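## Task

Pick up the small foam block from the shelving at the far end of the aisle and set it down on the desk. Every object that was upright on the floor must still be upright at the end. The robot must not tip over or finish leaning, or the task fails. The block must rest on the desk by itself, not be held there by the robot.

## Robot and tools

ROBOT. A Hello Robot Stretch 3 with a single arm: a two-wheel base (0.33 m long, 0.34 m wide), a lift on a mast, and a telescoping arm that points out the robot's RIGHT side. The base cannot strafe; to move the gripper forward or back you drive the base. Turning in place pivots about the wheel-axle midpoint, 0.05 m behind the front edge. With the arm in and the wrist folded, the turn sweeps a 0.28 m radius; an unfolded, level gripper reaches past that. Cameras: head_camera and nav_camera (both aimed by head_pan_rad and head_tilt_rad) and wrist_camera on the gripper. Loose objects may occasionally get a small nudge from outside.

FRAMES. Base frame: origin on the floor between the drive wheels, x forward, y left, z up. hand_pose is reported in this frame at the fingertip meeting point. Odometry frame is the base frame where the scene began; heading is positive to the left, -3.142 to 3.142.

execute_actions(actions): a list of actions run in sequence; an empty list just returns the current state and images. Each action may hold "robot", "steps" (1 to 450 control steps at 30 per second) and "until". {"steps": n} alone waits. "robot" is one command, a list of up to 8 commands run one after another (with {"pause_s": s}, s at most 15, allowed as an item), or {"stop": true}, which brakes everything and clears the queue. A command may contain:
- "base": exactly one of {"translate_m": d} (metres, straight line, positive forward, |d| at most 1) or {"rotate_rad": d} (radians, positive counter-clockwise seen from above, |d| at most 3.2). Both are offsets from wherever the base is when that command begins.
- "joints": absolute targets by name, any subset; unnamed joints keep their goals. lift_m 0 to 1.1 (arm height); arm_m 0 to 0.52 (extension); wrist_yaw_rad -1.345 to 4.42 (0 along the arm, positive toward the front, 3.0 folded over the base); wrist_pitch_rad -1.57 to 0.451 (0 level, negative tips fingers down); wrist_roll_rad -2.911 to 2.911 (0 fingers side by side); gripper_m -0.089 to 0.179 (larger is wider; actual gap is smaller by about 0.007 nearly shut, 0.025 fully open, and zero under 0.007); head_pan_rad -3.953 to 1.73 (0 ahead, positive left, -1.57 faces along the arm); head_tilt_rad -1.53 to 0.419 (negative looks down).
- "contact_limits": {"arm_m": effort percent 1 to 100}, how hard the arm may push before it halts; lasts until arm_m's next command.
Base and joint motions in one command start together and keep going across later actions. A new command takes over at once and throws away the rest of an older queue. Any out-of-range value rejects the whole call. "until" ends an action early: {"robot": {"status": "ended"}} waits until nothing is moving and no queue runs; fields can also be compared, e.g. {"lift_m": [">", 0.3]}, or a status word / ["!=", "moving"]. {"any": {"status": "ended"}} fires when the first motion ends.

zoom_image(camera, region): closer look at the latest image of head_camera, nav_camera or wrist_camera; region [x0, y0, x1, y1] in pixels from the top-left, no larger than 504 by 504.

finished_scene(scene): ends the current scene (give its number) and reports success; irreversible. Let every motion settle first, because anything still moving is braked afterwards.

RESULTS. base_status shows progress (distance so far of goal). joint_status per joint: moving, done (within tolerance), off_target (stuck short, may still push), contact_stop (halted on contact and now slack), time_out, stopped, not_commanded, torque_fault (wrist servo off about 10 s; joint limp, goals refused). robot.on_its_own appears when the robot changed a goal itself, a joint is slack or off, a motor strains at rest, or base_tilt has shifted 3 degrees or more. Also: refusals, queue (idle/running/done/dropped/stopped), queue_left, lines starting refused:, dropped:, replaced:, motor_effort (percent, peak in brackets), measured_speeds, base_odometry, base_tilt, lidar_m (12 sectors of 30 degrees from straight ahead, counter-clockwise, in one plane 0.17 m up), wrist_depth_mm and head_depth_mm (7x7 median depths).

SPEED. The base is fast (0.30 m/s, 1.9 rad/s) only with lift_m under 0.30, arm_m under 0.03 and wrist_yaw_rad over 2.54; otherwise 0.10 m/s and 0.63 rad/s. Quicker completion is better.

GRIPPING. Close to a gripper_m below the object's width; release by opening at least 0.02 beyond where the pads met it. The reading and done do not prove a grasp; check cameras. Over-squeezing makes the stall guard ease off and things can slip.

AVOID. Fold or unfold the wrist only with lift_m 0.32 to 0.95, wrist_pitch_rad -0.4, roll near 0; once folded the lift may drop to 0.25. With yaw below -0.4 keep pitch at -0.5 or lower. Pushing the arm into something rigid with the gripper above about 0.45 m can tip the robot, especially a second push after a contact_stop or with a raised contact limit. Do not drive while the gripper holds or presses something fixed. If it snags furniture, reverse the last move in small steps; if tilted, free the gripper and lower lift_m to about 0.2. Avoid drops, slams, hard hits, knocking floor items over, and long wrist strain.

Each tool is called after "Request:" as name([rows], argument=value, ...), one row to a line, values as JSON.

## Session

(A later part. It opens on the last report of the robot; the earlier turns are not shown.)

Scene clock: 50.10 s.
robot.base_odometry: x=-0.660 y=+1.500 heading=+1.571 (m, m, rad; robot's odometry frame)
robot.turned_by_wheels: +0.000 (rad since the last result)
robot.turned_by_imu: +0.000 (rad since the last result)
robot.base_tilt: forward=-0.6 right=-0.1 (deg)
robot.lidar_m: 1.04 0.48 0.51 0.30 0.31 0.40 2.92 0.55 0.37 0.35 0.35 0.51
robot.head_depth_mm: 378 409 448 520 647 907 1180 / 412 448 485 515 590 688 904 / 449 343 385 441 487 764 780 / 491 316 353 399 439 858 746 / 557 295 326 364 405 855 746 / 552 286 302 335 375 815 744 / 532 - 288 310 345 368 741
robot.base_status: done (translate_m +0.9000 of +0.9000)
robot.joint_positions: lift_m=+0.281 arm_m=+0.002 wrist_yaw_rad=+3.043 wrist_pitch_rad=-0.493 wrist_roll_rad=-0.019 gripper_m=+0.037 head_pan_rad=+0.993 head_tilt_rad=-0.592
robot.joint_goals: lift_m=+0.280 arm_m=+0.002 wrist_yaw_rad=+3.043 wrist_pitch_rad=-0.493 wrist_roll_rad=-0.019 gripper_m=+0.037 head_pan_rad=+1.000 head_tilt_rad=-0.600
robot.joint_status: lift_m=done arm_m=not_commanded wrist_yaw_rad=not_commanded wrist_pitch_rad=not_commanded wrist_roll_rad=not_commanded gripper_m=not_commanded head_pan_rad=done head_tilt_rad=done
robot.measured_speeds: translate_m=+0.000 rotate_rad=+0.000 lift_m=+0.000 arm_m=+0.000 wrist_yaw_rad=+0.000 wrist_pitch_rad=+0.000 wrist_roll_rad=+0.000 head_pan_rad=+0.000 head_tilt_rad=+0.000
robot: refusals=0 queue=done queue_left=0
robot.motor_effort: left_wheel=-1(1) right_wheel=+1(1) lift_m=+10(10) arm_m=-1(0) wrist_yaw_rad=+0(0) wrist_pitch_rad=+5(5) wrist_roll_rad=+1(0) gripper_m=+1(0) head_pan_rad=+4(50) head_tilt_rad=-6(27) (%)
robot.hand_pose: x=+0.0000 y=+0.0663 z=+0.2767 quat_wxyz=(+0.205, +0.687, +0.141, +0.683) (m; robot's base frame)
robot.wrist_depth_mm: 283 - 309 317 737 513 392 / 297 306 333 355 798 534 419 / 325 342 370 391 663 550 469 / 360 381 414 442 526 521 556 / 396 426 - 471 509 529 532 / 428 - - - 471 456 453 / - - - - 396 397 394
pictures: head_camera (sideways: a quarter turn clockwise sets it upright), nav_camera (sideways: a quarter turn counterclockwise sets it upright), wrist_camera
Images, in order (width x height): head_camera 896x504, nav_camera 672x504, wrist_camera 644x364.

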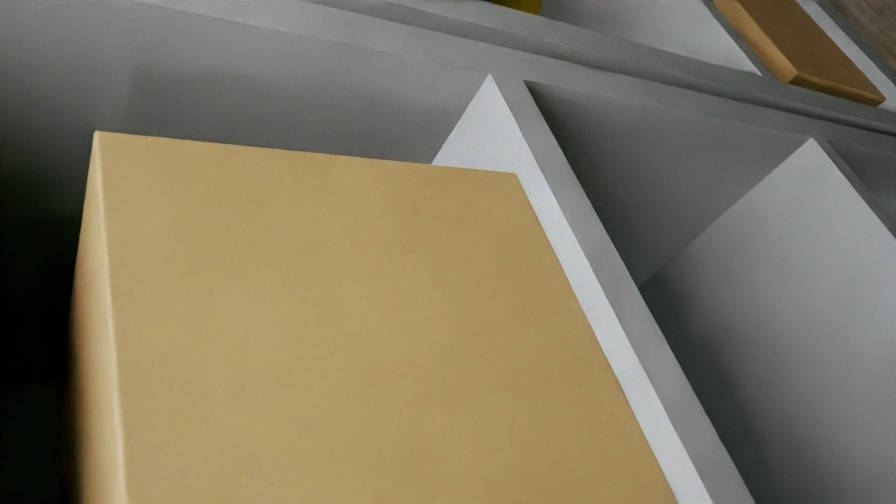

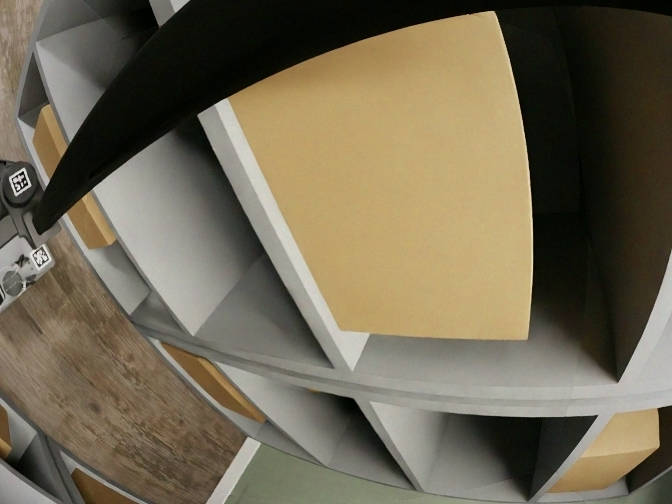

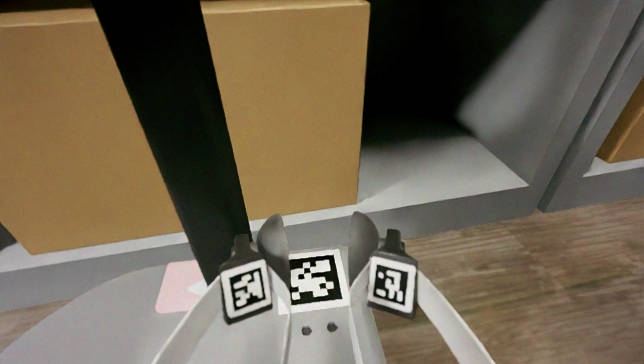

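Request:
execute_actions([
  {"robot":{"base":{"translate_m":0.55},"joints":{"head_pan_rad":1.4,"head_tilt_rad":-0.8}},"steps":450,"until":{"robot":{"status":"ended"}}},
])

Scene clock: 53.73 s.
robot.base_odometry: x=-0.660 y=+2.050 heading=+1.571 (m, m, rad; robot's odometry frame)
robot.turned_by_wheels: +0.000 (rad since the last result)
robot.turned_by_imu: -0.002 (rad since the last result)
robot.base_tilt: forward=-0.7 right=-0.1 (deg)
robot.lidar_m: 0.83 0.54 0.37 0.33 0.33 0.56 1.05 0.47 0.31 0.29 0.31 0.40
robot.head_depth_mm: 734 692 524 461 905 826 1135 / 716 689 525 456 902 808 1120 / 696 685 525 447 902 791 1091 / 686 687 524 435 901 787 1022 / 666 684 523 431 898 778 1069 / 654 682 521 421 861 731 842 / 641 654 504 412 465 581 -
robot.base_status: done (translate_m +0.5500 of +0.5500)
robot.joint_positions: lift_m=+0.281 arm_m=+0.002 wrist_yaw_rad=+3.043 wrist_pitch_rad=-0.493 wrist_roll_rad=-0.019 gripper_m=+0.037 head_pan_rad=+1.393 head_tilt_rad=-0.790
robot.joint_goals: lift_m=+0.280 arm_m=+0.002 wrist_yaw_rad=+3.043 wrist_pitch_rad=-0.493 wrist_roll_rad=-0.019 gripper_m=+0.037 head_pan_rad=+1.400 head_tilt_rad=-0.800
robot.joint_status: lift_m=done arm_m=not_commanded wrist_yaw_rad=not_commanded wrist_pitch_rad=not_commanded wrist_roll_rad=not_commanded gripper_m=not_commanded head_pan_rad=done head_tilt_rad=done
robot.measured_speeds: translate_m=+0.000 rotate_rad=+0.000 lift_m=+0.000 arm_m=+0.000 wrist_yaw_rad=+0.000 wrist_pitch_rad=+0.000 wrist_roll_rad=+0.000 head_pan_rad=+0.000 head_tilt_rad=+0.000
robot: refusals=0 queue=done queue_left=0
robot.motor_effort: left_wheel=+0(4) right_wheel=+1(9) lift_m=+10(10) arm_m=-1(1) wrist_yaw_rad=+0(0) wrist_pitch_rad=+5(5) wrist_roll_rad=+0(0) gripper_m=+0(0) head_pan_rad=+4(30) head_tilt_rad=-6(28) (%)
robot.hand_pose: x=+0.0000 y=+0.0663 z=+0.2767 quat_wxyz=(+0.205, +0.687, +0.141, +0.683) (m; robot's base frame)
robot.wrist_depth_mm: 648 - 661 362 381 404 441 / 708 725 800 398 427 458 696 / 619 663 639 442 474 510 652 / 544 546 517 490 517 560 605 / 447 463 - 518 539 531 527 / 461 - - - 472 455 452 / - - - - 396 395 392
pictures: head_camera (sideways: a quarter turn clockwise sets it upright), nav_camera (sideways: a quarter turn counterclockwise sets it upright), wrist_camera
Images, in order (width x height): head_camera 896x504, nav_camera 672x504, wrist_camera 644x364.

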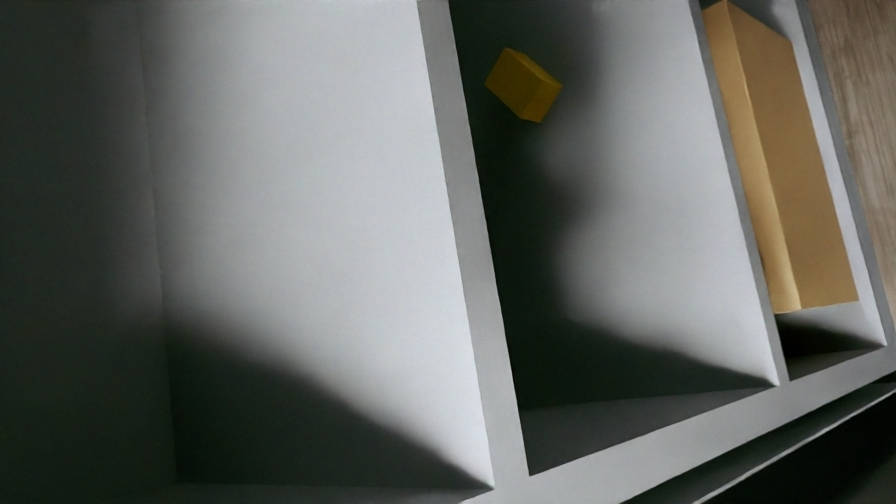

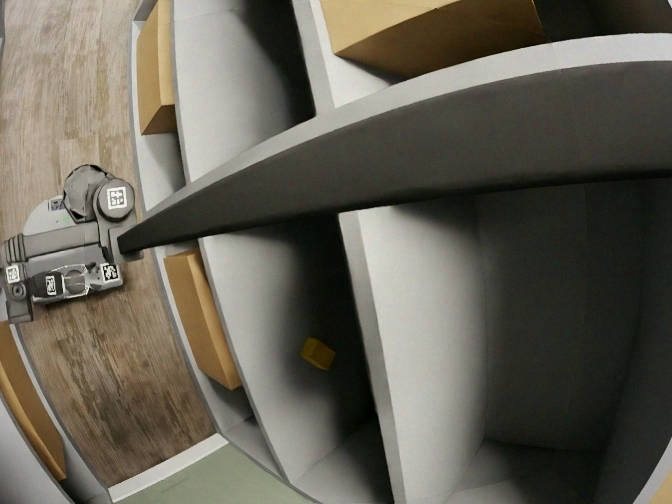

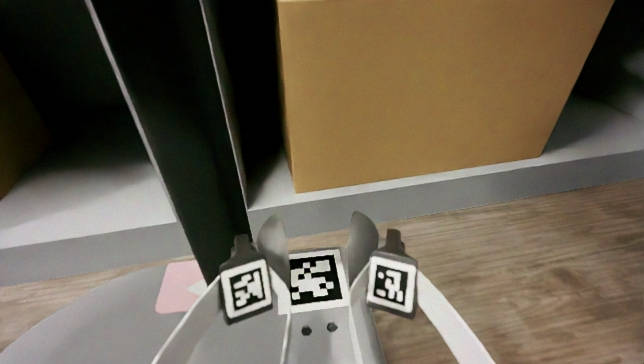

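Request:
execute_actions([
  {"robot":[{"base":{"translate_m":-0.27}},{"joints":{"lift_m":0.31,"head_pan_rad":0,"head_tilt_rad":-0.8}}],"steps":450,"until":{"robot":{"status":"ended"}}},
])

Scene clock: 58.70 s.
robot.base_odometry: x=-0.660 y=+1.780 heading=+1.571 (m, m, rad; robot's odometry frame)
robot.turned_by_wheels: +0.000 (rad since the last result)
robot.turned_by_imu: -0.001 (rad since the last result)
robot.base_tilt: forward=-0.6 right=+0.0 (deg)
robot.lidar_m: 1.09 0.50 0.32 0.34 0.38 0.43 3.16 0.50 0.35 0.33 0.33 0.45
robot.head_depth_mm: 898 1040 1210 1079 925 976 995 / 959 1066 1215 1397 1447 1250 1141 / 951 1087 1251 1512 1543 1324 1163 / 948 1074 1252 1489 1540 1325 1162 / 943 1077 1255 1474 1537 1322 1166 / 941 1072 1236 1470 1516 1315 1165 / 938 1046 1196 1159 1346 1130 1099
robot.base_status: done (translate_m -0.2700 of -0.2700)
robot.joint_positions: lift_m=+0.309 arm_m=+0.002 wrist_yaw_rad=+3.043 wrist_pitch_rad=-0.493 wrist_roll_rad=-0.019 gripper_m=+0.037 head_pan_rad=+0.007 head_tilt_rad=-0.790
robot.joint_goals: lift_m=+0.310 arm_m=+0.002 wrist_yaw_rad=+3.043 wrist_pitch_rad=-0.493 wrist_roll_rad=-0.019 gripper_m=+0.037 head_pan_rad=+0.000 head_tilt_rad=-0.800
robot.joint_status: lift_m=done arm_m=not_commanded wrist_yaw_rad=not_commanded wrist_pitch_rad=not_commanded wrist_roll_rad=not_commanded gripper_m=not_commanded head_pan_rad=done head_tilt_rad=done
robot.measured_speeds: translate_m=+0.000 rotate_rad=+0.000 lift_m=+0.000 arm_m=+0.000 wrist_yaw_rad=+0.000 wrist_pitch_rad=+0.000 wrist_roll_rad=+0.000 head_pan_rad=+0.000 head_tilt_rad=+0.000
robot: refusals=0 queue=done queue_left=0
robot.motor_effort: left_wheel=-1(6) right_wheel=+1(4) lift_m=+29(28) arm_m=-1(1) wrist_yaw_rad=+0(0) wrist_pitch_rad=+5(5) wrist_roll_rad=+0(1) gripper_m=+0(1) head_pan_rad=-4(49) head_tilt_rad=-7(4) (%)
robot.hand_pose: x=+0.0000 y=+0.0663 z=+0.3056 quat_wxyz=(+0.205, +0.687, +0.141, +0.683) (m; robot's base frame)
robot.wrist_depth_mm: 392 - 706 566 343 404 418 / 315 343 776 630 390 434 464 / 346 373 744 647 438 492 528 / 385 410 576 556 527 540 585 / 422 453 - 508 550 571 566 / 455 485 - - 512 490 483 / 448 - - - 429 422 421
pictures: head_camera (sideways: a quarter turn clockwise sets it upright), nav_camera (sideways: a quarter turn counterclockwise sets it upright), wrist_camera
Images, in order (width x height): head_camera 896x504, nav_camera 672x504, wrist_camera 644x364.

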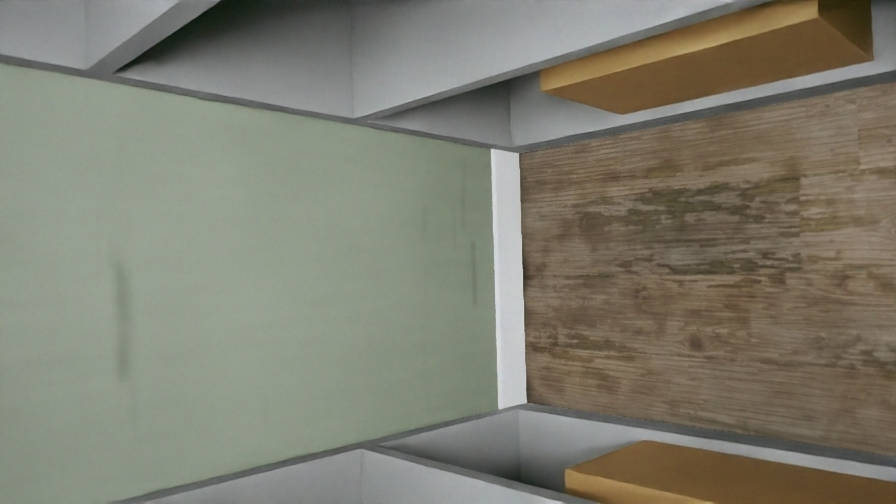

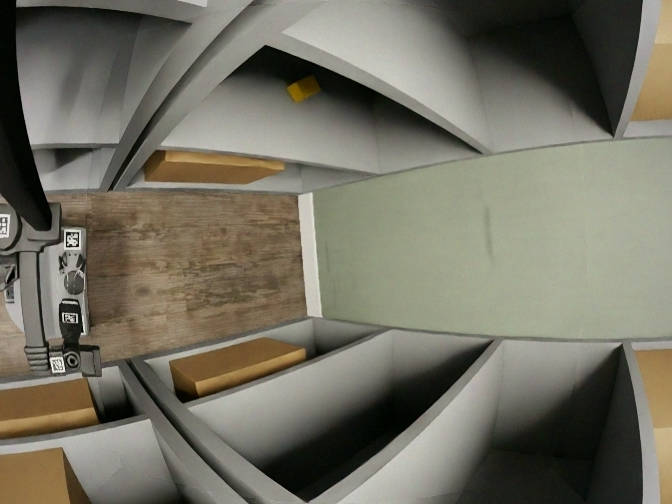

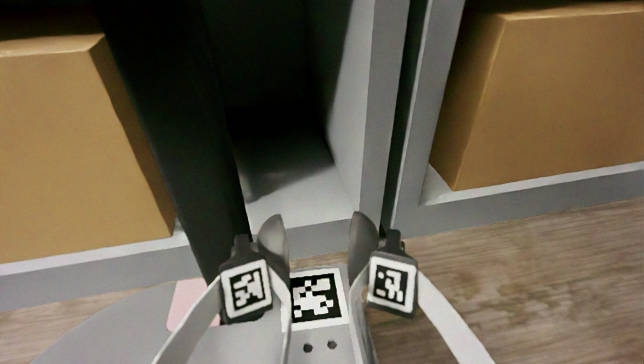

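Centered (0.32/0.33). Turn slowly.

Request:
execute_actions([
  {"robot":{"base":{"rotate_rad":1.57}},"steps":450,"until":{"robot":{"status":"ended"}}},
])

Scene clock: 62.23 s.
robot.base_odometry: x=-0.660 y=+1.780 heading=+3.141 (m, m, rad; robot's odometry frame)
robot.turned_by_wheels: +1.570 (rad since the last result)
robot.turned_by_imu: +1.554 (rad since the last result)
robot.base_tilt: forward=-0.6 right=+0.0 (deg)
robot.lidar_m: 0.33 0.37 0.42 3.18 0.51 0.35 0.33 0.33 0.45 1.10 0.51 0.32
robot.head_depth_mm: 304 299 314 367 472 731 950 / 384 394 404 400 465 618 982 / 618 629 524 422 726 745 967 / - 296 332 395 875 777 1084 / - 289 322 383 860 779 1059 / - 287 320 380 860 773 937 / - 287 317 376 858 771 863
robot.base_status: done (rotate_rad +1.5699 of +1.5700)
robot.joint_positions: lift_m=+0.309 arm_m=+0.002 wrist_yaw_rad=+3.043 wrist_pitch_rad=-0.493 wrist_roll_rad=-0.019 gripper_m=+0.037 head_pan_rad=+0.007 head_tilt_rad=-0.790
robot.joint_goals: lift_m=+0.310 arm_m=+0.002 wrist_yaw_rad=+3.043 wrist_pitch_rad=-0.493 wrist_roll_rad=-0.019 gripper_m=+0.037 head_pan_rad=+0.000 head_tilt_rad=-0.800
robot.joint_status: lift_m=done arm_m=not_commanded wrist_yaw_rad=not_commanded wrist_pitch_rad=not_commanded wrist_roll_rad=not_commanded gripper_m=not_commanded head_pan_rad=done head_tilt_rad=done
robot.measured_speeds: translate_m=+0.000 rotate_rad=+0.000 lift_m=+0.000 arm_m=+0.000 wrist_yaw_rad=+0.000 wrist_pitch_rad=+0.000 wrist_roll_rad=+0.000 head_pan_rad=+0.000 head_tilt_rad=+0.000
robot: refusals=0 queue=done queue_left=0
robot.motor_effort: left_wheel=-2(4) right_wheel=+2(5) lift_m=+29(29) arm_m=-1(1) wrist_yaw_rad=+0(0) wrist_pitch_rad=+5(5) wrist_roll_rad=+0(0) gripper_m=+0(0) head_pan_rad=-3(4) head_tilt_rad=-7(7) (%)
robot.hand_pose: x=+0.0000 y=+0.0663 z=+0.3056 quat_wxyz=(+0.205, +0.687, +0.141, +0.683) (m; robot's base frame)
robot.wrist_depth_mm: 600 - - - 659 449 349 / 668 689 - - 676 427 316 / 662 740 867 871 689 454 331 / 471 662 703 697 653 466 364 / 452 567 - 573 578 466 437 / 418 507 - - 495 467 394 / 380 - - - 427 423 350
pictures: head_camera (sideways: a quarter turn clockwise sets it upright), nav_camera (sideways: a quarter turn counterclockwise sets it upright), wrist_camera
Images, in order (width x height): head_camera 896x504, nav_camera 672x504, wrist_camera 644x364.

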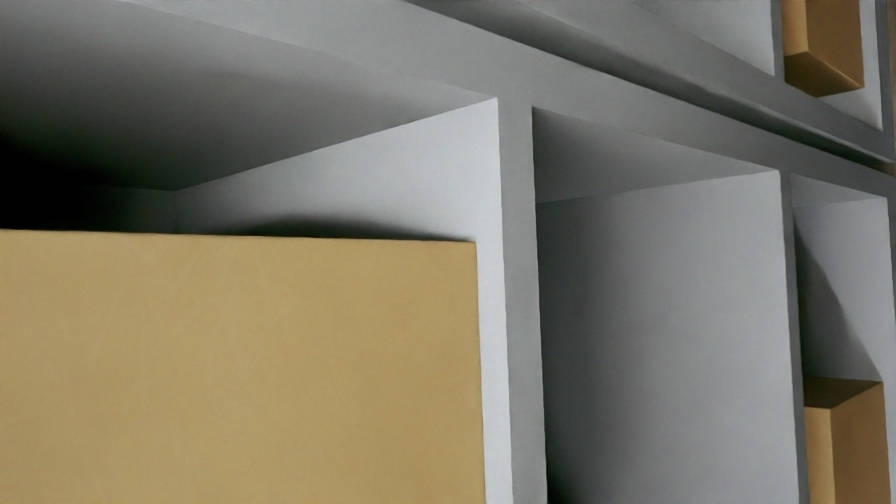

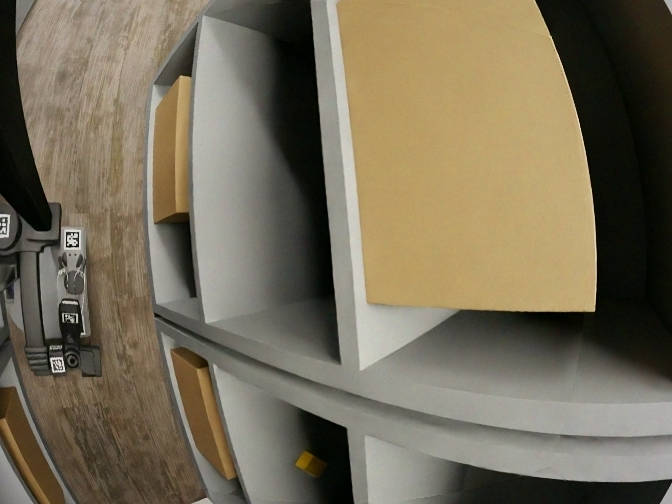

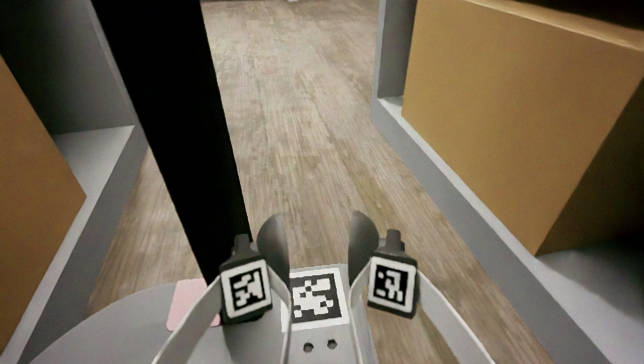

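Request:
execute_actions([
  {"robot":{"base":{"rotate_rad":1.62}},"steps":450,"until":{"robot":{"status":"ended"}}},
])

Scene clock: 65.90 s.
robot.base_odometry: x=-0.660 y=+1.780 heading=-1.523 (m, m, rad; robot's odometry frame)
robot.turned_by_wheels: +1.620 (rad since the last result)
robot.turned_by_imu: +1.604 (rad since the last result)
robot.base_tilt: forward=-0.7 right=-0.1 (deg)
robot.lidar_m: 3.19 0.49 0.34 0.33 0.37 0.45 1.09 0.49 0.33 0.37 0.37 0.44
robot.head_depth_mm: 3311 3003 2147 986 950 991 956 / 3295 3006 2276 1838 1477 1300 1146 / 3225 2977 2304 1845 1548 1328 1154 / 3318 2980 2268 1826 1526 1324 1161 / 3252 2980 2285 1823 1537 1326 1164 / 3317 3005 2280 1786 1538 1299 1159 / 3198 2956 1487 1316 1160 1245 1070
robot.base_status: done (rotate_rad +1.6199 of +1.6200)
robot.joint_positions: lift_m=+0.309 arm_m=+0.002 wrist_yaw_rad=+3.043 wrist_pitch_rad=-0.493 wrist_roll_rad=-0.019 gripper_m=+0.037 head_pan_rad=+0.007 head_tilt_rad=-0.790
robot.joint_goals: lift_m=+0.310 arm_m=+0.002 wrist_yaw_rad=+3.043 wrist_pitch_rad=-0.493 wrist_roll_rad=-0.019 gripper_m=+0.037 head_pan_rad=+0.000 head_tilt_rad=-0.800
robot.joint_status: lift_m=done arm_m=not_commanded wrist_yaw_rad=not_commanded wrist_pitch_rad=not_commanded wrist_roll_rad=not_commanded gripper_m=not_commanded head_pan_rad=done head_tilt_rad=done
robot.measured_speeds: translate_m=+0.000 rotate_rad=+0.000 lift_m=+0.000 arm_m=+0.000 wrist_yaw_rad=+0.000 wrist_pitch_rad=+0.000 wrist_roll_rad=+0.000 head_pan_rad=+0.000 head_tilt_rad=+0.000
robot: refusals=0 queue=done queue_left=0
robot.motor_effort: left_wheel=-1(5) right_wheel=+2(4) lift_m=+29(29) arm_m=-1(1) wrist_yaw_rad=+0(0) wrist_pitch_rad=+5(4) wrist_roll_rad=+0(0) gripper_m=+0(1) head_pan_rad=-4(3) head_tilt_rad=-6(6) (%)
robot.hand_pose: x=+0.0000 y=+0.0663 z=+0.3056 quat_wxyz=(+0.205, +0.687, +0.141, +0.683) (m; robot's base frame)
robot.wrist_depth_mm: 286 - 710 371 372 393 408 / 358 340 768 377 399 420 461 / 426 359 726 425 438 473 653 / 427 407 579 480 499 534 581 / 451 460 - 507 541 556 566 / 463 484 - - 512 489 483 / 447 - - - 425 426 421
pictures: head_camera (sideways: a quarter turn clockwise sets it upright), nav_camera (sideways: a quarter turn counterclockwise sets it upright), wrist_camera
Images, in order (width x height): head_camera 896x504, nav_camera 672x504, wrist_camera 644x364.

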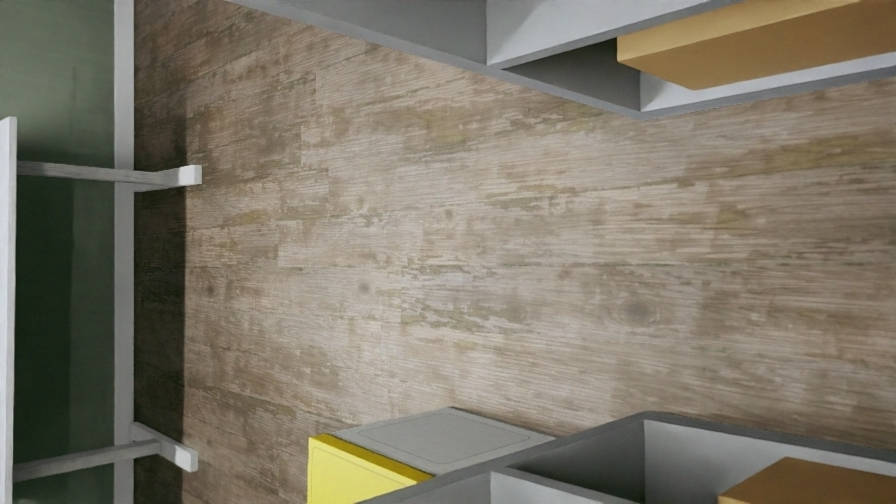

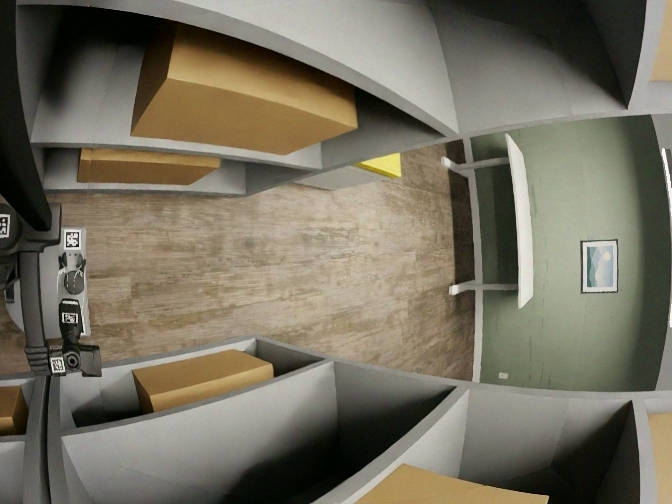

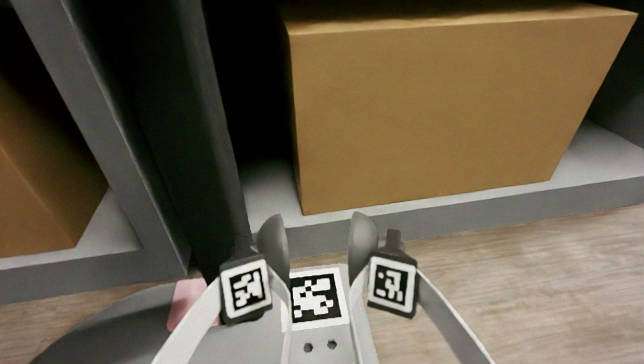

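Request:
execute_actions([
  {"robot":[{"joints":{"lift_m":0.28}},{"base":{"translate_m":-0.58},"joints":{"head_pan_rad":-1.57,"head_tilt_rad":-0.8}}],"steps":450,"until":{"robot":{"status":"ended"}}},
])

Scene clock: 70.70 s.
robot.base_odometry: x=-0.688 y=+2.359 heading=-1.523 (m, m, rad; robot's odometry frame)
robot.turned_by_wheels: +0.000 (rad since the last result)
robot.turned_by_imu: +0.000 (rad since the last result)
robot.base_tilt: forward=-0.7 right=-0.1 (deg)
robot.lidar_m: 1.15 0.46 0.31 0.29 0.30 0.55 0.52 0.54 0.37 0.35 0.36 0.49
robot.head_depth_mm: 675 691 525 437 908 792 1109 / 673 688 523 436 901 792 1112 / 673 690 523 435 878 774 1017 / 671 688 522 434 880 776 1016 / 668 686 522 433 900 773 1008 / 669 685 521 433 895 771 1004 / 667 681 520 432 899 774 1059
robot.base_status: done (translate_m -0.5800 of -0.5800)
robot.joint_positions: lift_m=+0.281 arm_m=+0.002 wrist_yaw_rad=+3.043 wrist_pitch_rad=-0.493 wrist_roll_rad=-0.019 gripper_m=+0.037 head_pan_rad=-1.563 head_tilt_rad=-0.790
robot.joint_goals: lift_m=+0.280 arm_m=+0.002 wrist_yaw_rad=+3.043 wrist_pitch_rad=-0.493 wrist_roll_rad=-0.019 gripper_m=+0.037 head_pan_rad=-1.570 head_tilt_rad=-0.800
robot.joint_status: lift_m=done arm_m=not_commanded wrist_yaw_rad=not_commanded wrist_pitch_rad=not_commanded wrist_roll_rad=not_commanded gripper_m=not_commanded head_pan_rad=done head_tilt_rad=done
robot.measured_speeds: translate_m=+0.000 rotate_rad=+0.000 lift_m=+0.000 arm_m=+0.000 wrist_yaw_rad=+0.000 wrist_pitch_rad=+0.000 wrist_roll_rad=+0.000 head_pan_rad=+0.000 head_tilt_rad=+0.000
robot: refusals=0 queue=done queue_left=0
robot.motor_effort: left_wheel=+0(7) right_wheel=+2(5) lift_m=+10(25) arm_m=-1(1) wrist_yaw_rad=+0(0) wrist_pitch_rad=+5(5) wrist_roll_rad=+0(0) gripper_m=-1(0) head_pan_rad=-4(47) head_tilt_rad=-7(7) (%)
robot.hand_pose: x=+0.0000 y=+0.0663 z=+0.2767 quat_wxyz=(+0.205, +0.687, +0.141, +0.683) (m; robot's base frame)
robot.wrist_depth_mm: 617 - 302 312 327 352 369 / 655 304 325 341 361 432 394 / 645 348 360 382 409 470 442 / 541 485 408 425 460 507 527 / 446 429 - 464 496 518 533 / 422 - - - 466 454 453 / - - - - 400 397 395
pictures: head_camera (sideways: a quarter turn clockwise sets it upright), nav_camera (sideways: a quarter turn counterclockwise sets it upright), wrist_camera
Images, in order (width x height): head_camera 896x504, nav_camera 672x504, wrist_camera 644x364.

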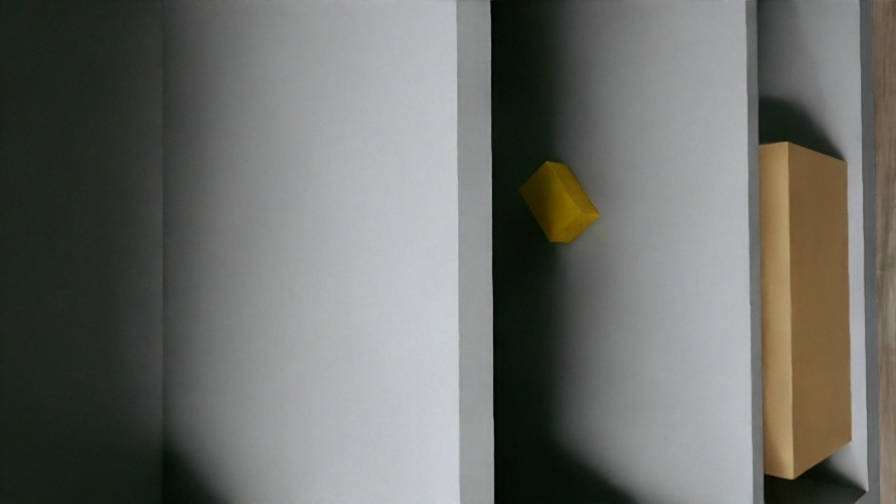

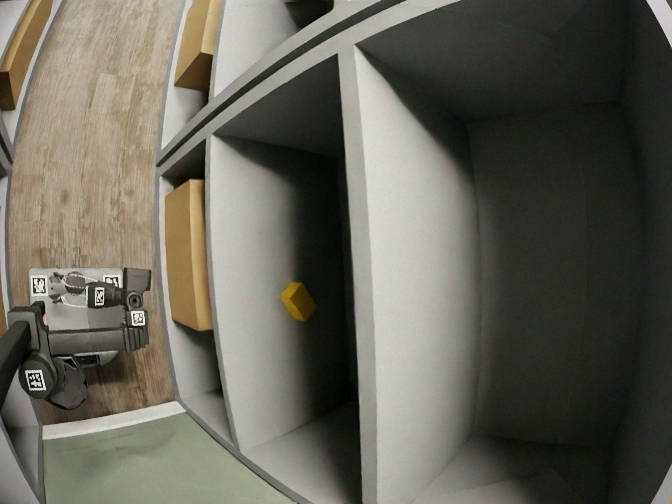

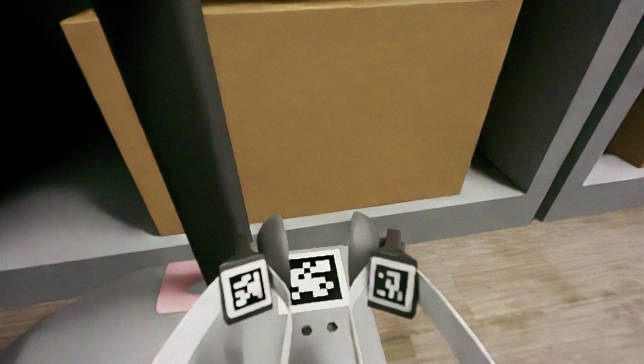

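Request:
execute_actions([
  {"robot":[{"joints":{"lift_m":0.5,"wrist_pitch_rad":-0.4,"wrist_roll_rad":0}},{"joints":{"wrist_yaw_rad":0,"gripper_m":0.12}}],"steps":450,"until":{"robot":{"status":"ended"}}},
])

Scene clock: 77.40 s.
robot.base_odometry: x=-0.688 y=+2.359 heading=-1.522 (m, m, rad; robot's odometry frame)
robot.turned_by_wheels: +0.000 (rad since the last result)
robot.turned_by_imu: -0.001 (rad since the last result)
robot.base_tilt: forward=-0.7 right=-0.1 (deg)
robot.lidar_m: 1.15 0.46 0.31 0.29 0.30 0.55 0.53 0.54 0.38 0.36 0.36 0.49
robot.head_depth_mm: 675 692 526 439 903 797 1105 / 674 691 525 436 904 794 1106 / 672 686 524 436 880 792 958 / 673 687 523 435 883 774 958 / 670 685 524 434 903 775 948 / 668 685 521 434 895 773 975 / 670 683 522 432 896 775 1060
robot.base_status: done (translate_m -0.5800 of -0.5800)
robot.joint_positions: lift_m=+0.500 arm_m=+0.002 wrist_yaw_rad=+0.892 wrist_pitch_rad=-0.435 wrist_roll_rad=-0.005 gripper_m=+0.120 head_pan_rad=-1.563 head_tilt_rad=-0.791
robot.joint_goals: lift_m=+0.500 arm_m=+0.002 wrist_yaw_rad=+0.830 wrist_pitch_rad=-0.400 wrist_roll_rad=+0.000 gripper_m=+0.120 head_pan_rad=-1.570 head_tilt_rad=-0.800
robot.joint_status: lift_m=done arm_m=not_commanded wrist_yaw_rad=off_target wrist_pitch_rad=done wrist_roll_rad=done gripper_m=done head_pan_rad=done head_tilt_rad=done
robot.measured_speeds: translate_m=+0.000 rotate_rad=+0.000 lift_m=+0.000 arm_m=+0.000 wrist_yaw_rad=+0.000 wrist_pitch_rad=+0.000 wrist_roll_rad=+0.000 head_pan_rad=+0.000 head_tilt_rad=+0.000
robot: refusals=0 queue=dropped queue_left=0
robot.on_its_own: wrist_yaw_rad is held at +0.830, not at your +0.000, by its stall guard, which is still easing
robot.motor_effort: left_wheel=+5(7) right_wheel=-1(15) lift_m=+24(28) arm_m=+1(1) wrist_yaw_rad=-41(76) wrist_pitch_rad=+12(12) wrist_roll_rad=+2(1) gripper_m=+17(84) head_pan_rad=-3(4) head_tilt_rad=-7(6) (%)
robot.hand_pose: x=+0.1515 y=-0.2864 z=+0.5086 quat_wxyz=(+0.690, +0.435, -0.555, +0.161) (m; robot's base frame)
robot.wrist_depth_mm: - 471 315 388 463 453 406 / - 822 316 308 299 290 284 / - 753 336 226 210 206 202 / - 983 418 235 169 158 157 / 955 899 476 398 165 139 128 / 787 789 547 354 321 146 116 / 658 640 634 406 291 284 129
pictures: head_camera (sideways: a quarter turn clockwise sets it upright), nav_camera (sideways: a quarter turn counterclockwise sets it upright), wrist_camera
Images, in order (width x height): head_camera 896x504, nav_camera 672x504, wrist_camera 644x364.

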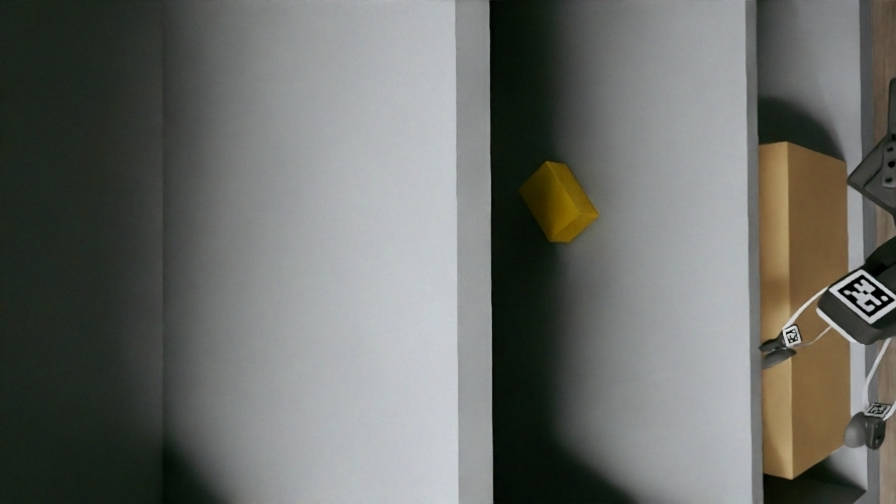

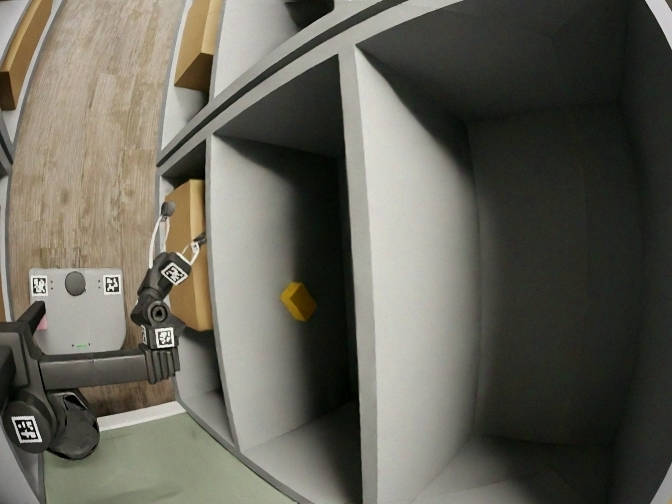

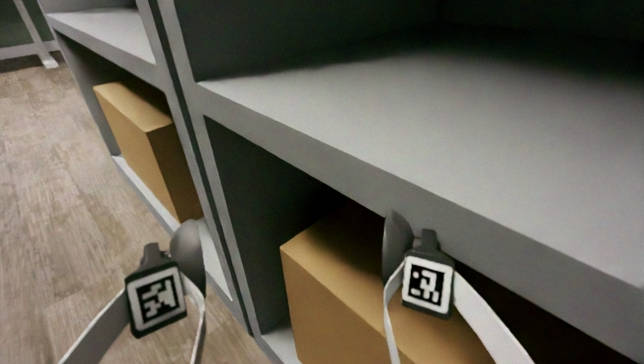

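Request:
execute_actions([
  {"robot":[{"joints":{"wrist_yaw_rad":1.2}},{"joints":{"lift_m":0.66}},{"joints":{"wrist_yaw_rad":0}}],"steps":450,"until":{"robot":{"status":"ended"}}},
])

Scene clock: 82.33 s.
robot.base_odometry: x=-0.688 y=+2.359 heading=-1.523 (m, m, rad; robot's odometry frame)
robot.turned_by_wheels: +0.000 (rad since the last result)
robot.turned_by_imu: -0.002 (rad since the last result)
robot.base_tilt: forward=-0.6 right=+0.0 (deg)
robot.lidar_m: 1.15 0.46 0.31 0.29 0.30 0.55 0.53 0.54 0.38 0.35 0.36 0.49
robot.head_depth_mm: 674 692 525 437 902 793 1136 / 672 687 524 436 902 791 1136 / 674 687 522 434 884 791 - / 671 687 522 433 878 773 1075 / 668 683 522 432 894 774 1006 / 668 682 521 432 898 773 1005 / 666 683 520 432 897 773 1067
robot.base_status: done (translate_m -0.5800 of -0.5800)
robot.joint_positions: lift_m=+0.659 arm_m=+0.002 wrist_yaw_rad=+0.003 wrist_pitch_rad=-0.420 wrist_roll_rad=+0.002 gripper_m=+0.120 head_pan_rad=-1.563 head_tilt_rad=-0.791
robot.joint_goals: lift_m=+0.660 arm_m=+0.002 wrist_yaw_rad=+0.000 wrist_pitch_rad=-0.400 wrist_roll_rad=+0.000 gripper_m=+0.120 head_pan_rad=-1.570 head_tilt_rad=-0.800
robot.joint_status: lift_m=done arm_m=not_commanded wrist_yaw_rad=done wrist_pitch_rad=done wrist_roll_rad=done gripper_m=done head_pan_rad=done head_tilt_rad=done
robot.measured_speeds: translate_m=+0.000 rotate_rad=+0.000 lift_m=+0.000 arm_m=+0.000 wrist_yaw_rad=+0.000 wrist_pitch_rad=+0.000 wrist_roll_rad=+0.000 head_pan_rad=+0.000 head_tilt_rad=+0.000
robot: refusals=0 queue=done queue_left=0
robot.motor_effort: left_wheel=+0(4) right_wheel=+1(4) lift_m=+29(32) arm_m=+0(1) wrist_yaw_rad=-2(41) wrist_pitch_rad=+6(16) wrist_roll_rad=+0(2) gripper_m=+0(15) head_pan_rad=-3(3) head_tilt_rad=-6(6) (%)
robot.hand_pose: x=-0.0209 y=-0.3710 z=+0.6716 quat_wxyz=(+0.691, +0.148, -0.692, -0.147) (m; robot's base frame)
robot.wrist_depth_mm: 455 464 484 485 508 511 455 / 491 505 518 527 553 559 461 / 513 553 561 572 591 575 468 / 461 485 457 387 444 442 428 / 384 380 374 368 368 358 353 / 320 328 310 308 301 306 297 / 276 261 267 264 261 254 257
pictures: head_camera (sideways: a quarter turn clockwise sets it upright), nav_camera (sideways: a quarter turn counterclockwise sets it upright), wrist_camera
Images, in order (width x height): head_camera 896x504, nav_camera 672x504, wrist_camera 644x364.

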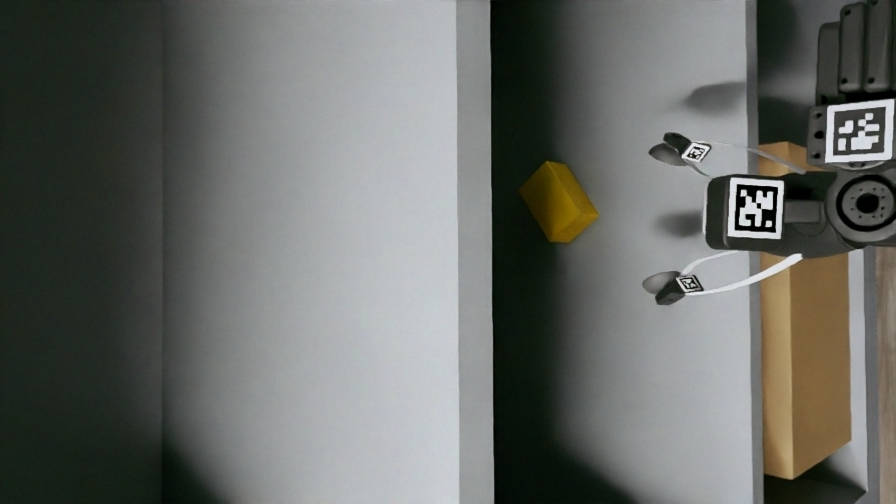

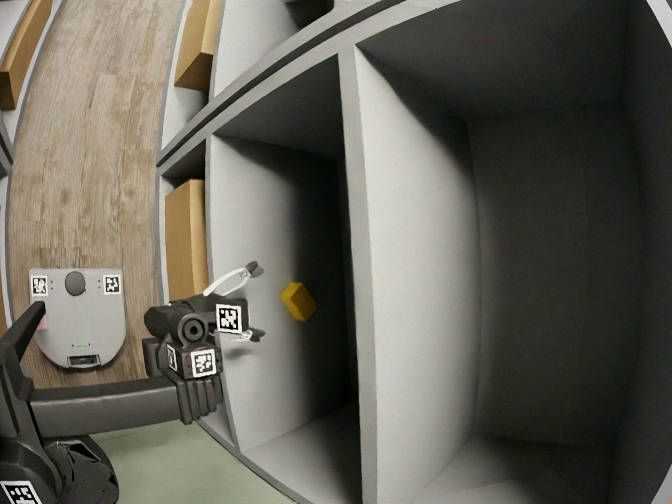

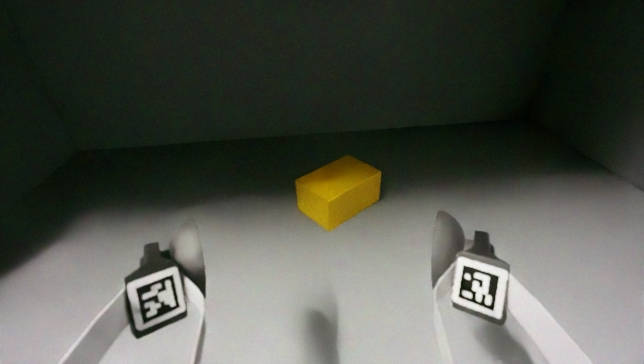

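Request:
execute_actions([
  {"robot":[{"joints":{"arm_m":0.1,"lift_m":0.56}}],"steps":450,"until":{"robot":{"status":"ended"}}},
])

Scene clock: 84.37 s.
robot.base_odometry: x=-0.688 y=+2.359 heading=-1.523 (m, m, rad; robot's odometry frame)
robot.turned_by_wheels: +0.000 (rad since the last result)
robot.turned_by_imu: +0.000 (rad since the last result)
robot.base_tilt: forward=-0.6 right=-0.1 (deg)
robot.lidar_m: 1.15 0.46 0.31 0.29 0.30 0.55 0.52 0.54 0.37 0.35 0.36 0.49
robot.head_depth_mm: 674 690 525 438 903 792 1110 / 671 689 523 435 900 801 - / 672 687 522 434 880 808 1101 / 672 687 521 434 892 773 1079 / 671 685 521 433 898 778 1012 / 669 683 521 433 898 771 1006 / 668 681 520 432 895 773 1064
robot.base_status: done (translate_m -0.5800 of -0.5800)
robot.joint_positions: lift_m=+0.561 arm_m=+0.100 wrist_yaw_rad=+0.002 wrist_pitch_rad=-0.420 wrist_roll_rad=+0.002 gripper_m=+0.120 head_pan_rad=-1.563 head_tilt_rad=-0.791
robot.joint_goals: lift_m=+0.560 arm_m=+0.100 wrist_yaw_rad=+0.000 wrist_pitch_rad=-0.400 wrist_roll_rad=+0.000 gripper_m=+0.120 head_pan_rad=-1.570 head_tilt_rad=-0.800
robot.joint_status: lift_m=done arm_m=done wrist_yaw_rad=done wrist_pitch_rad=done wrist_roll_rad=done gripper_m=done head_pan_rad=done head_tilt_rad=done
robot.measured_speeds: translate_m=+0.000 rotate_rad=+0.000 lift_m=+0.000 arm_m=+0.000 wrist_yaw_rad=+0.000 wrist_pitch_rad=+0.000 wrist_roll_rad=+0.000 head_pan_rad=+0.000 head_tilt_rad=+0.000
robot: refusals=0 queue=done queue_left=0
robot.motor_effort: left_wheel=+0(1) right_wheel=+1(1) lift_m=+10(29) arm_m=+5(4) wrist_yaw_rad=-1(1) wrist_pitch_rad=+6(7) wrist_roll_rad=+0(0) gripper_m=+0(0) head_pan_rad=-3(3) head_tilt_rad=-6(7) (%)
robot.hand_pose: x=-0.0212 y=-0.4687 z=+0.5728 quat_wxyz=(+0.691, +0.148, -0.692, -0.147) (m; robot's base frame)
robot.wrist_depth_mm: 377 383 391 400 411 423 429 / 407 416 428 438 449 452 434 / 398 386 377 276 340 355 343 / 296 288 286 232 263 271 266 / 234 233 228 225 221 220 216 / 195 200 190 188 186 188 181 / 170 161 162 162 160 154 156
pictures: head_camera (sideways: a quarter turn clockwise sets it upright), nav_camera (sideways: a quarter turn counterclockwise sets it upright), wrist_camera
Images, in order (width x height): head_camera 896x504, nav_camera 672x504, wrist_camera 644x364.

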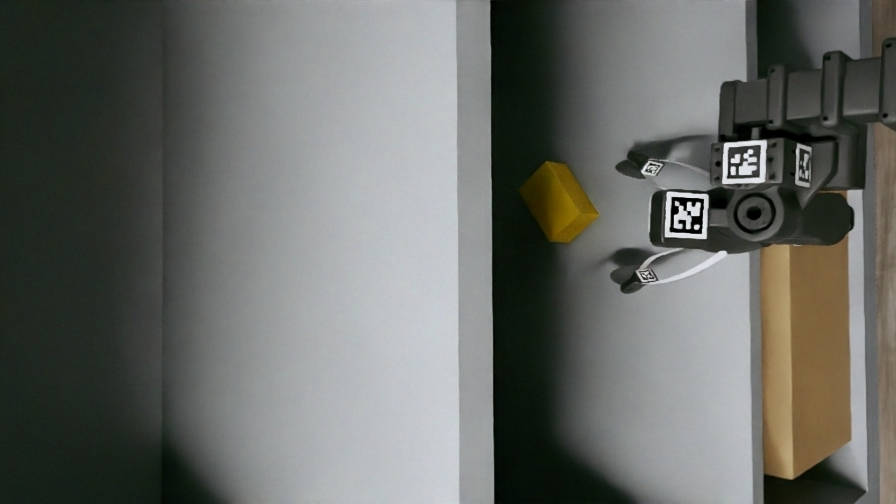

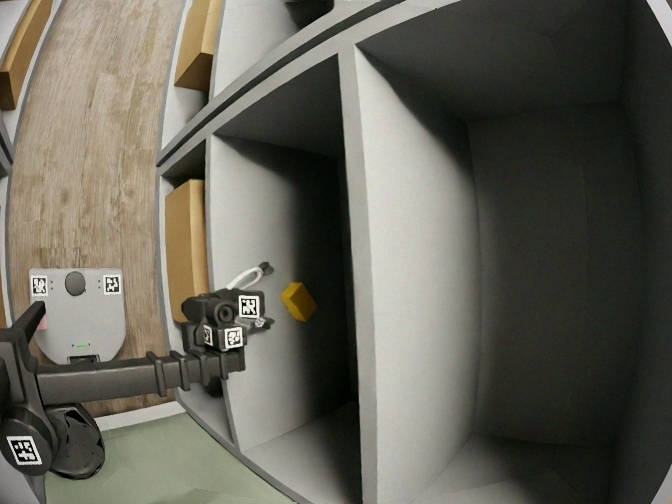

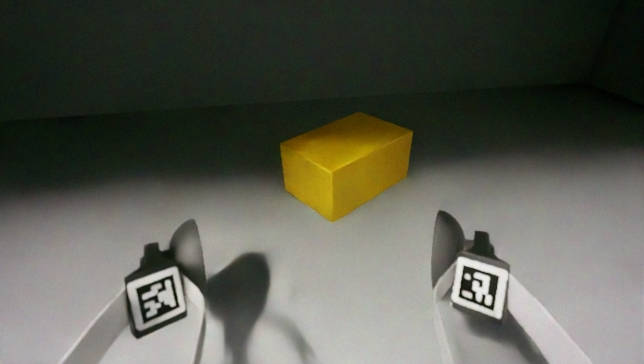

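Request:
execute_actions([
  {"robot":[{"joints":{"lift_m":0.535}},{"joints":{"arm_m":0.2}}],"steps":450,"until":{"robot":{"status":"ended"}}},
])

Scene clock: 87.40 s.
robot.base_odometry: x=-0.688 y=+2.359 heading=-1.523 (m, m, rad; robot's odometry frame)
robot.turned_by_wheels: +0.000 (rad since the last result)
robot.turned_by_imu: -0.001 (rad since the last result)
robot.base_tilt: forward=-0.7 right=-0.1 (deg)
robot.lidar_m: 1.15 0.46 0.31 0.29 0.30 0.55 0.52 0.54 0.38 0.36 0.36 0.49
robot.head_depth_mm: 674 691 525 437 902 794 1116 / 675 689 523 436 903 - - / 674 684 523 435 885 - 1020 / 669 687 524 434 898 768 1012 / 670 683 521 433 898 776 1012 / 667 682 520 433 899 773 1007 / 666 680 520 434 899 773 1065
robot.base_status: done (translate_m -0.5800 of -0.5800)
robot.joint_positions: lift_m=+0.536 arm_m=+0.199 wrist_yaw_rad=-0.007 wrist_pitch_rad=-0.393 wrist_roll_rad=-0.006 gripper_m=+0.120 head_pan_rad=-1.563 head_tilt_rad=-0.791
robot.joint_goals: lift_m=+0.535 arm_m=+0.200 wrist_yaw_rad=+0.000 wrist_pitch_rad=-0.400 wrist_roll_rad=+0.000 gripper_m=+0.120 head_pan_rad=-1.570 head_tilt_rad=-0.800
robot.joint_status: lift_m=done arm_m=done wrist_yaw_rad=done wrist_pitch_rad=done wrist_roll_rad=done gripper_m=done head_pan_rad=done head_tilt_rad=done
robot.measured_speeds: translate_m=+0.000 rotate_rad=+0.000 lift_m=+0.000 arm_m=+0.000 wrist_yaw_rad=+0.000 wrist_pitch_rad=+0.000 wrist_roll_rad=+0.000 head_pan_rad=+0.000 head_tilt_rad=+0.000
robot: refusals=0 queue=done queue_left=0
robot.motor_effort: left_wheel=+0(0) right_wheel=+1(1) lift_m=+5(11) arm_m=+10(10) wrist_yaw_rad=+5(5) wrist_pitch_rad=-2(6) wrist_roll_rad=+2(3) gripper_m=-3(2) head_pan_rad=-3(3) head_tilt_rad=-7(7) (%)
robot.hand_pose: x=-0.0231 y=-0.5716 z=+0.5541 quat_wxyz=(+0.695, +0.136, -0.692, -0.141) (m; robot's base frame)
robot.wrist_depth_mm: 289 296 301 310 319 325 335 / 311 320 330 336 346 358 369 / 335 333 346 339 330 324 318 / 264 259 257 168 166 241 241 / 207 206 201 138 143 199 191 / 171 176 168 133 154 - 160 / 149 140 143 138 141 137 139
pictures: head_camera (sideways: a quarter turn clockwise sets it upright), nav_camera (sideways: a quarter turn counterclockwise sets it upright), wrist_camera
Images, in order (width x height): head_camera 896x504, nav_camera 672x504, wrist_camera 644x364.

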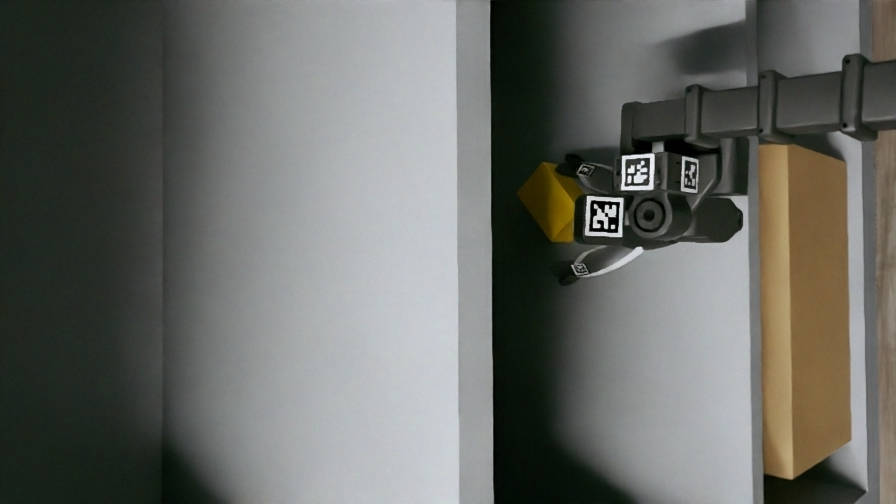

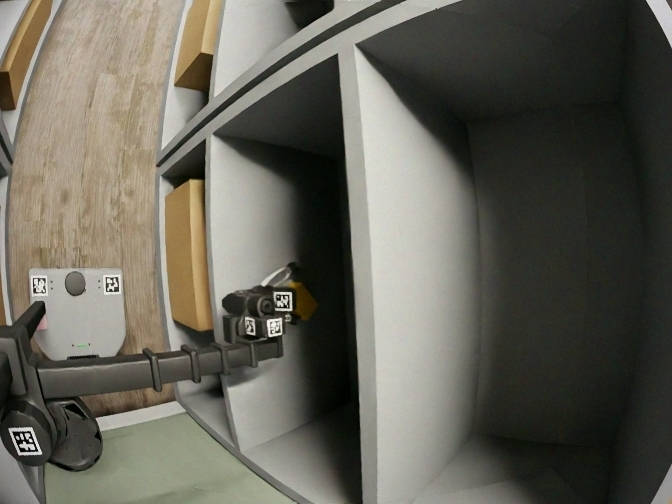

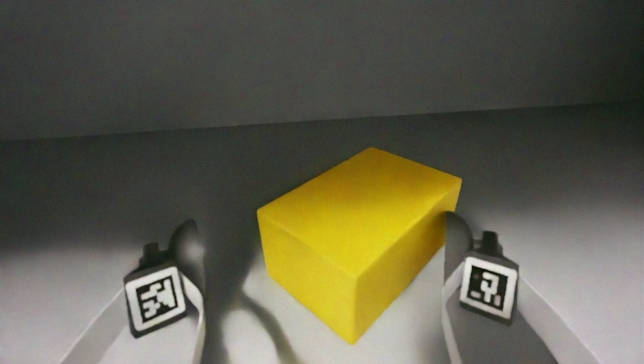

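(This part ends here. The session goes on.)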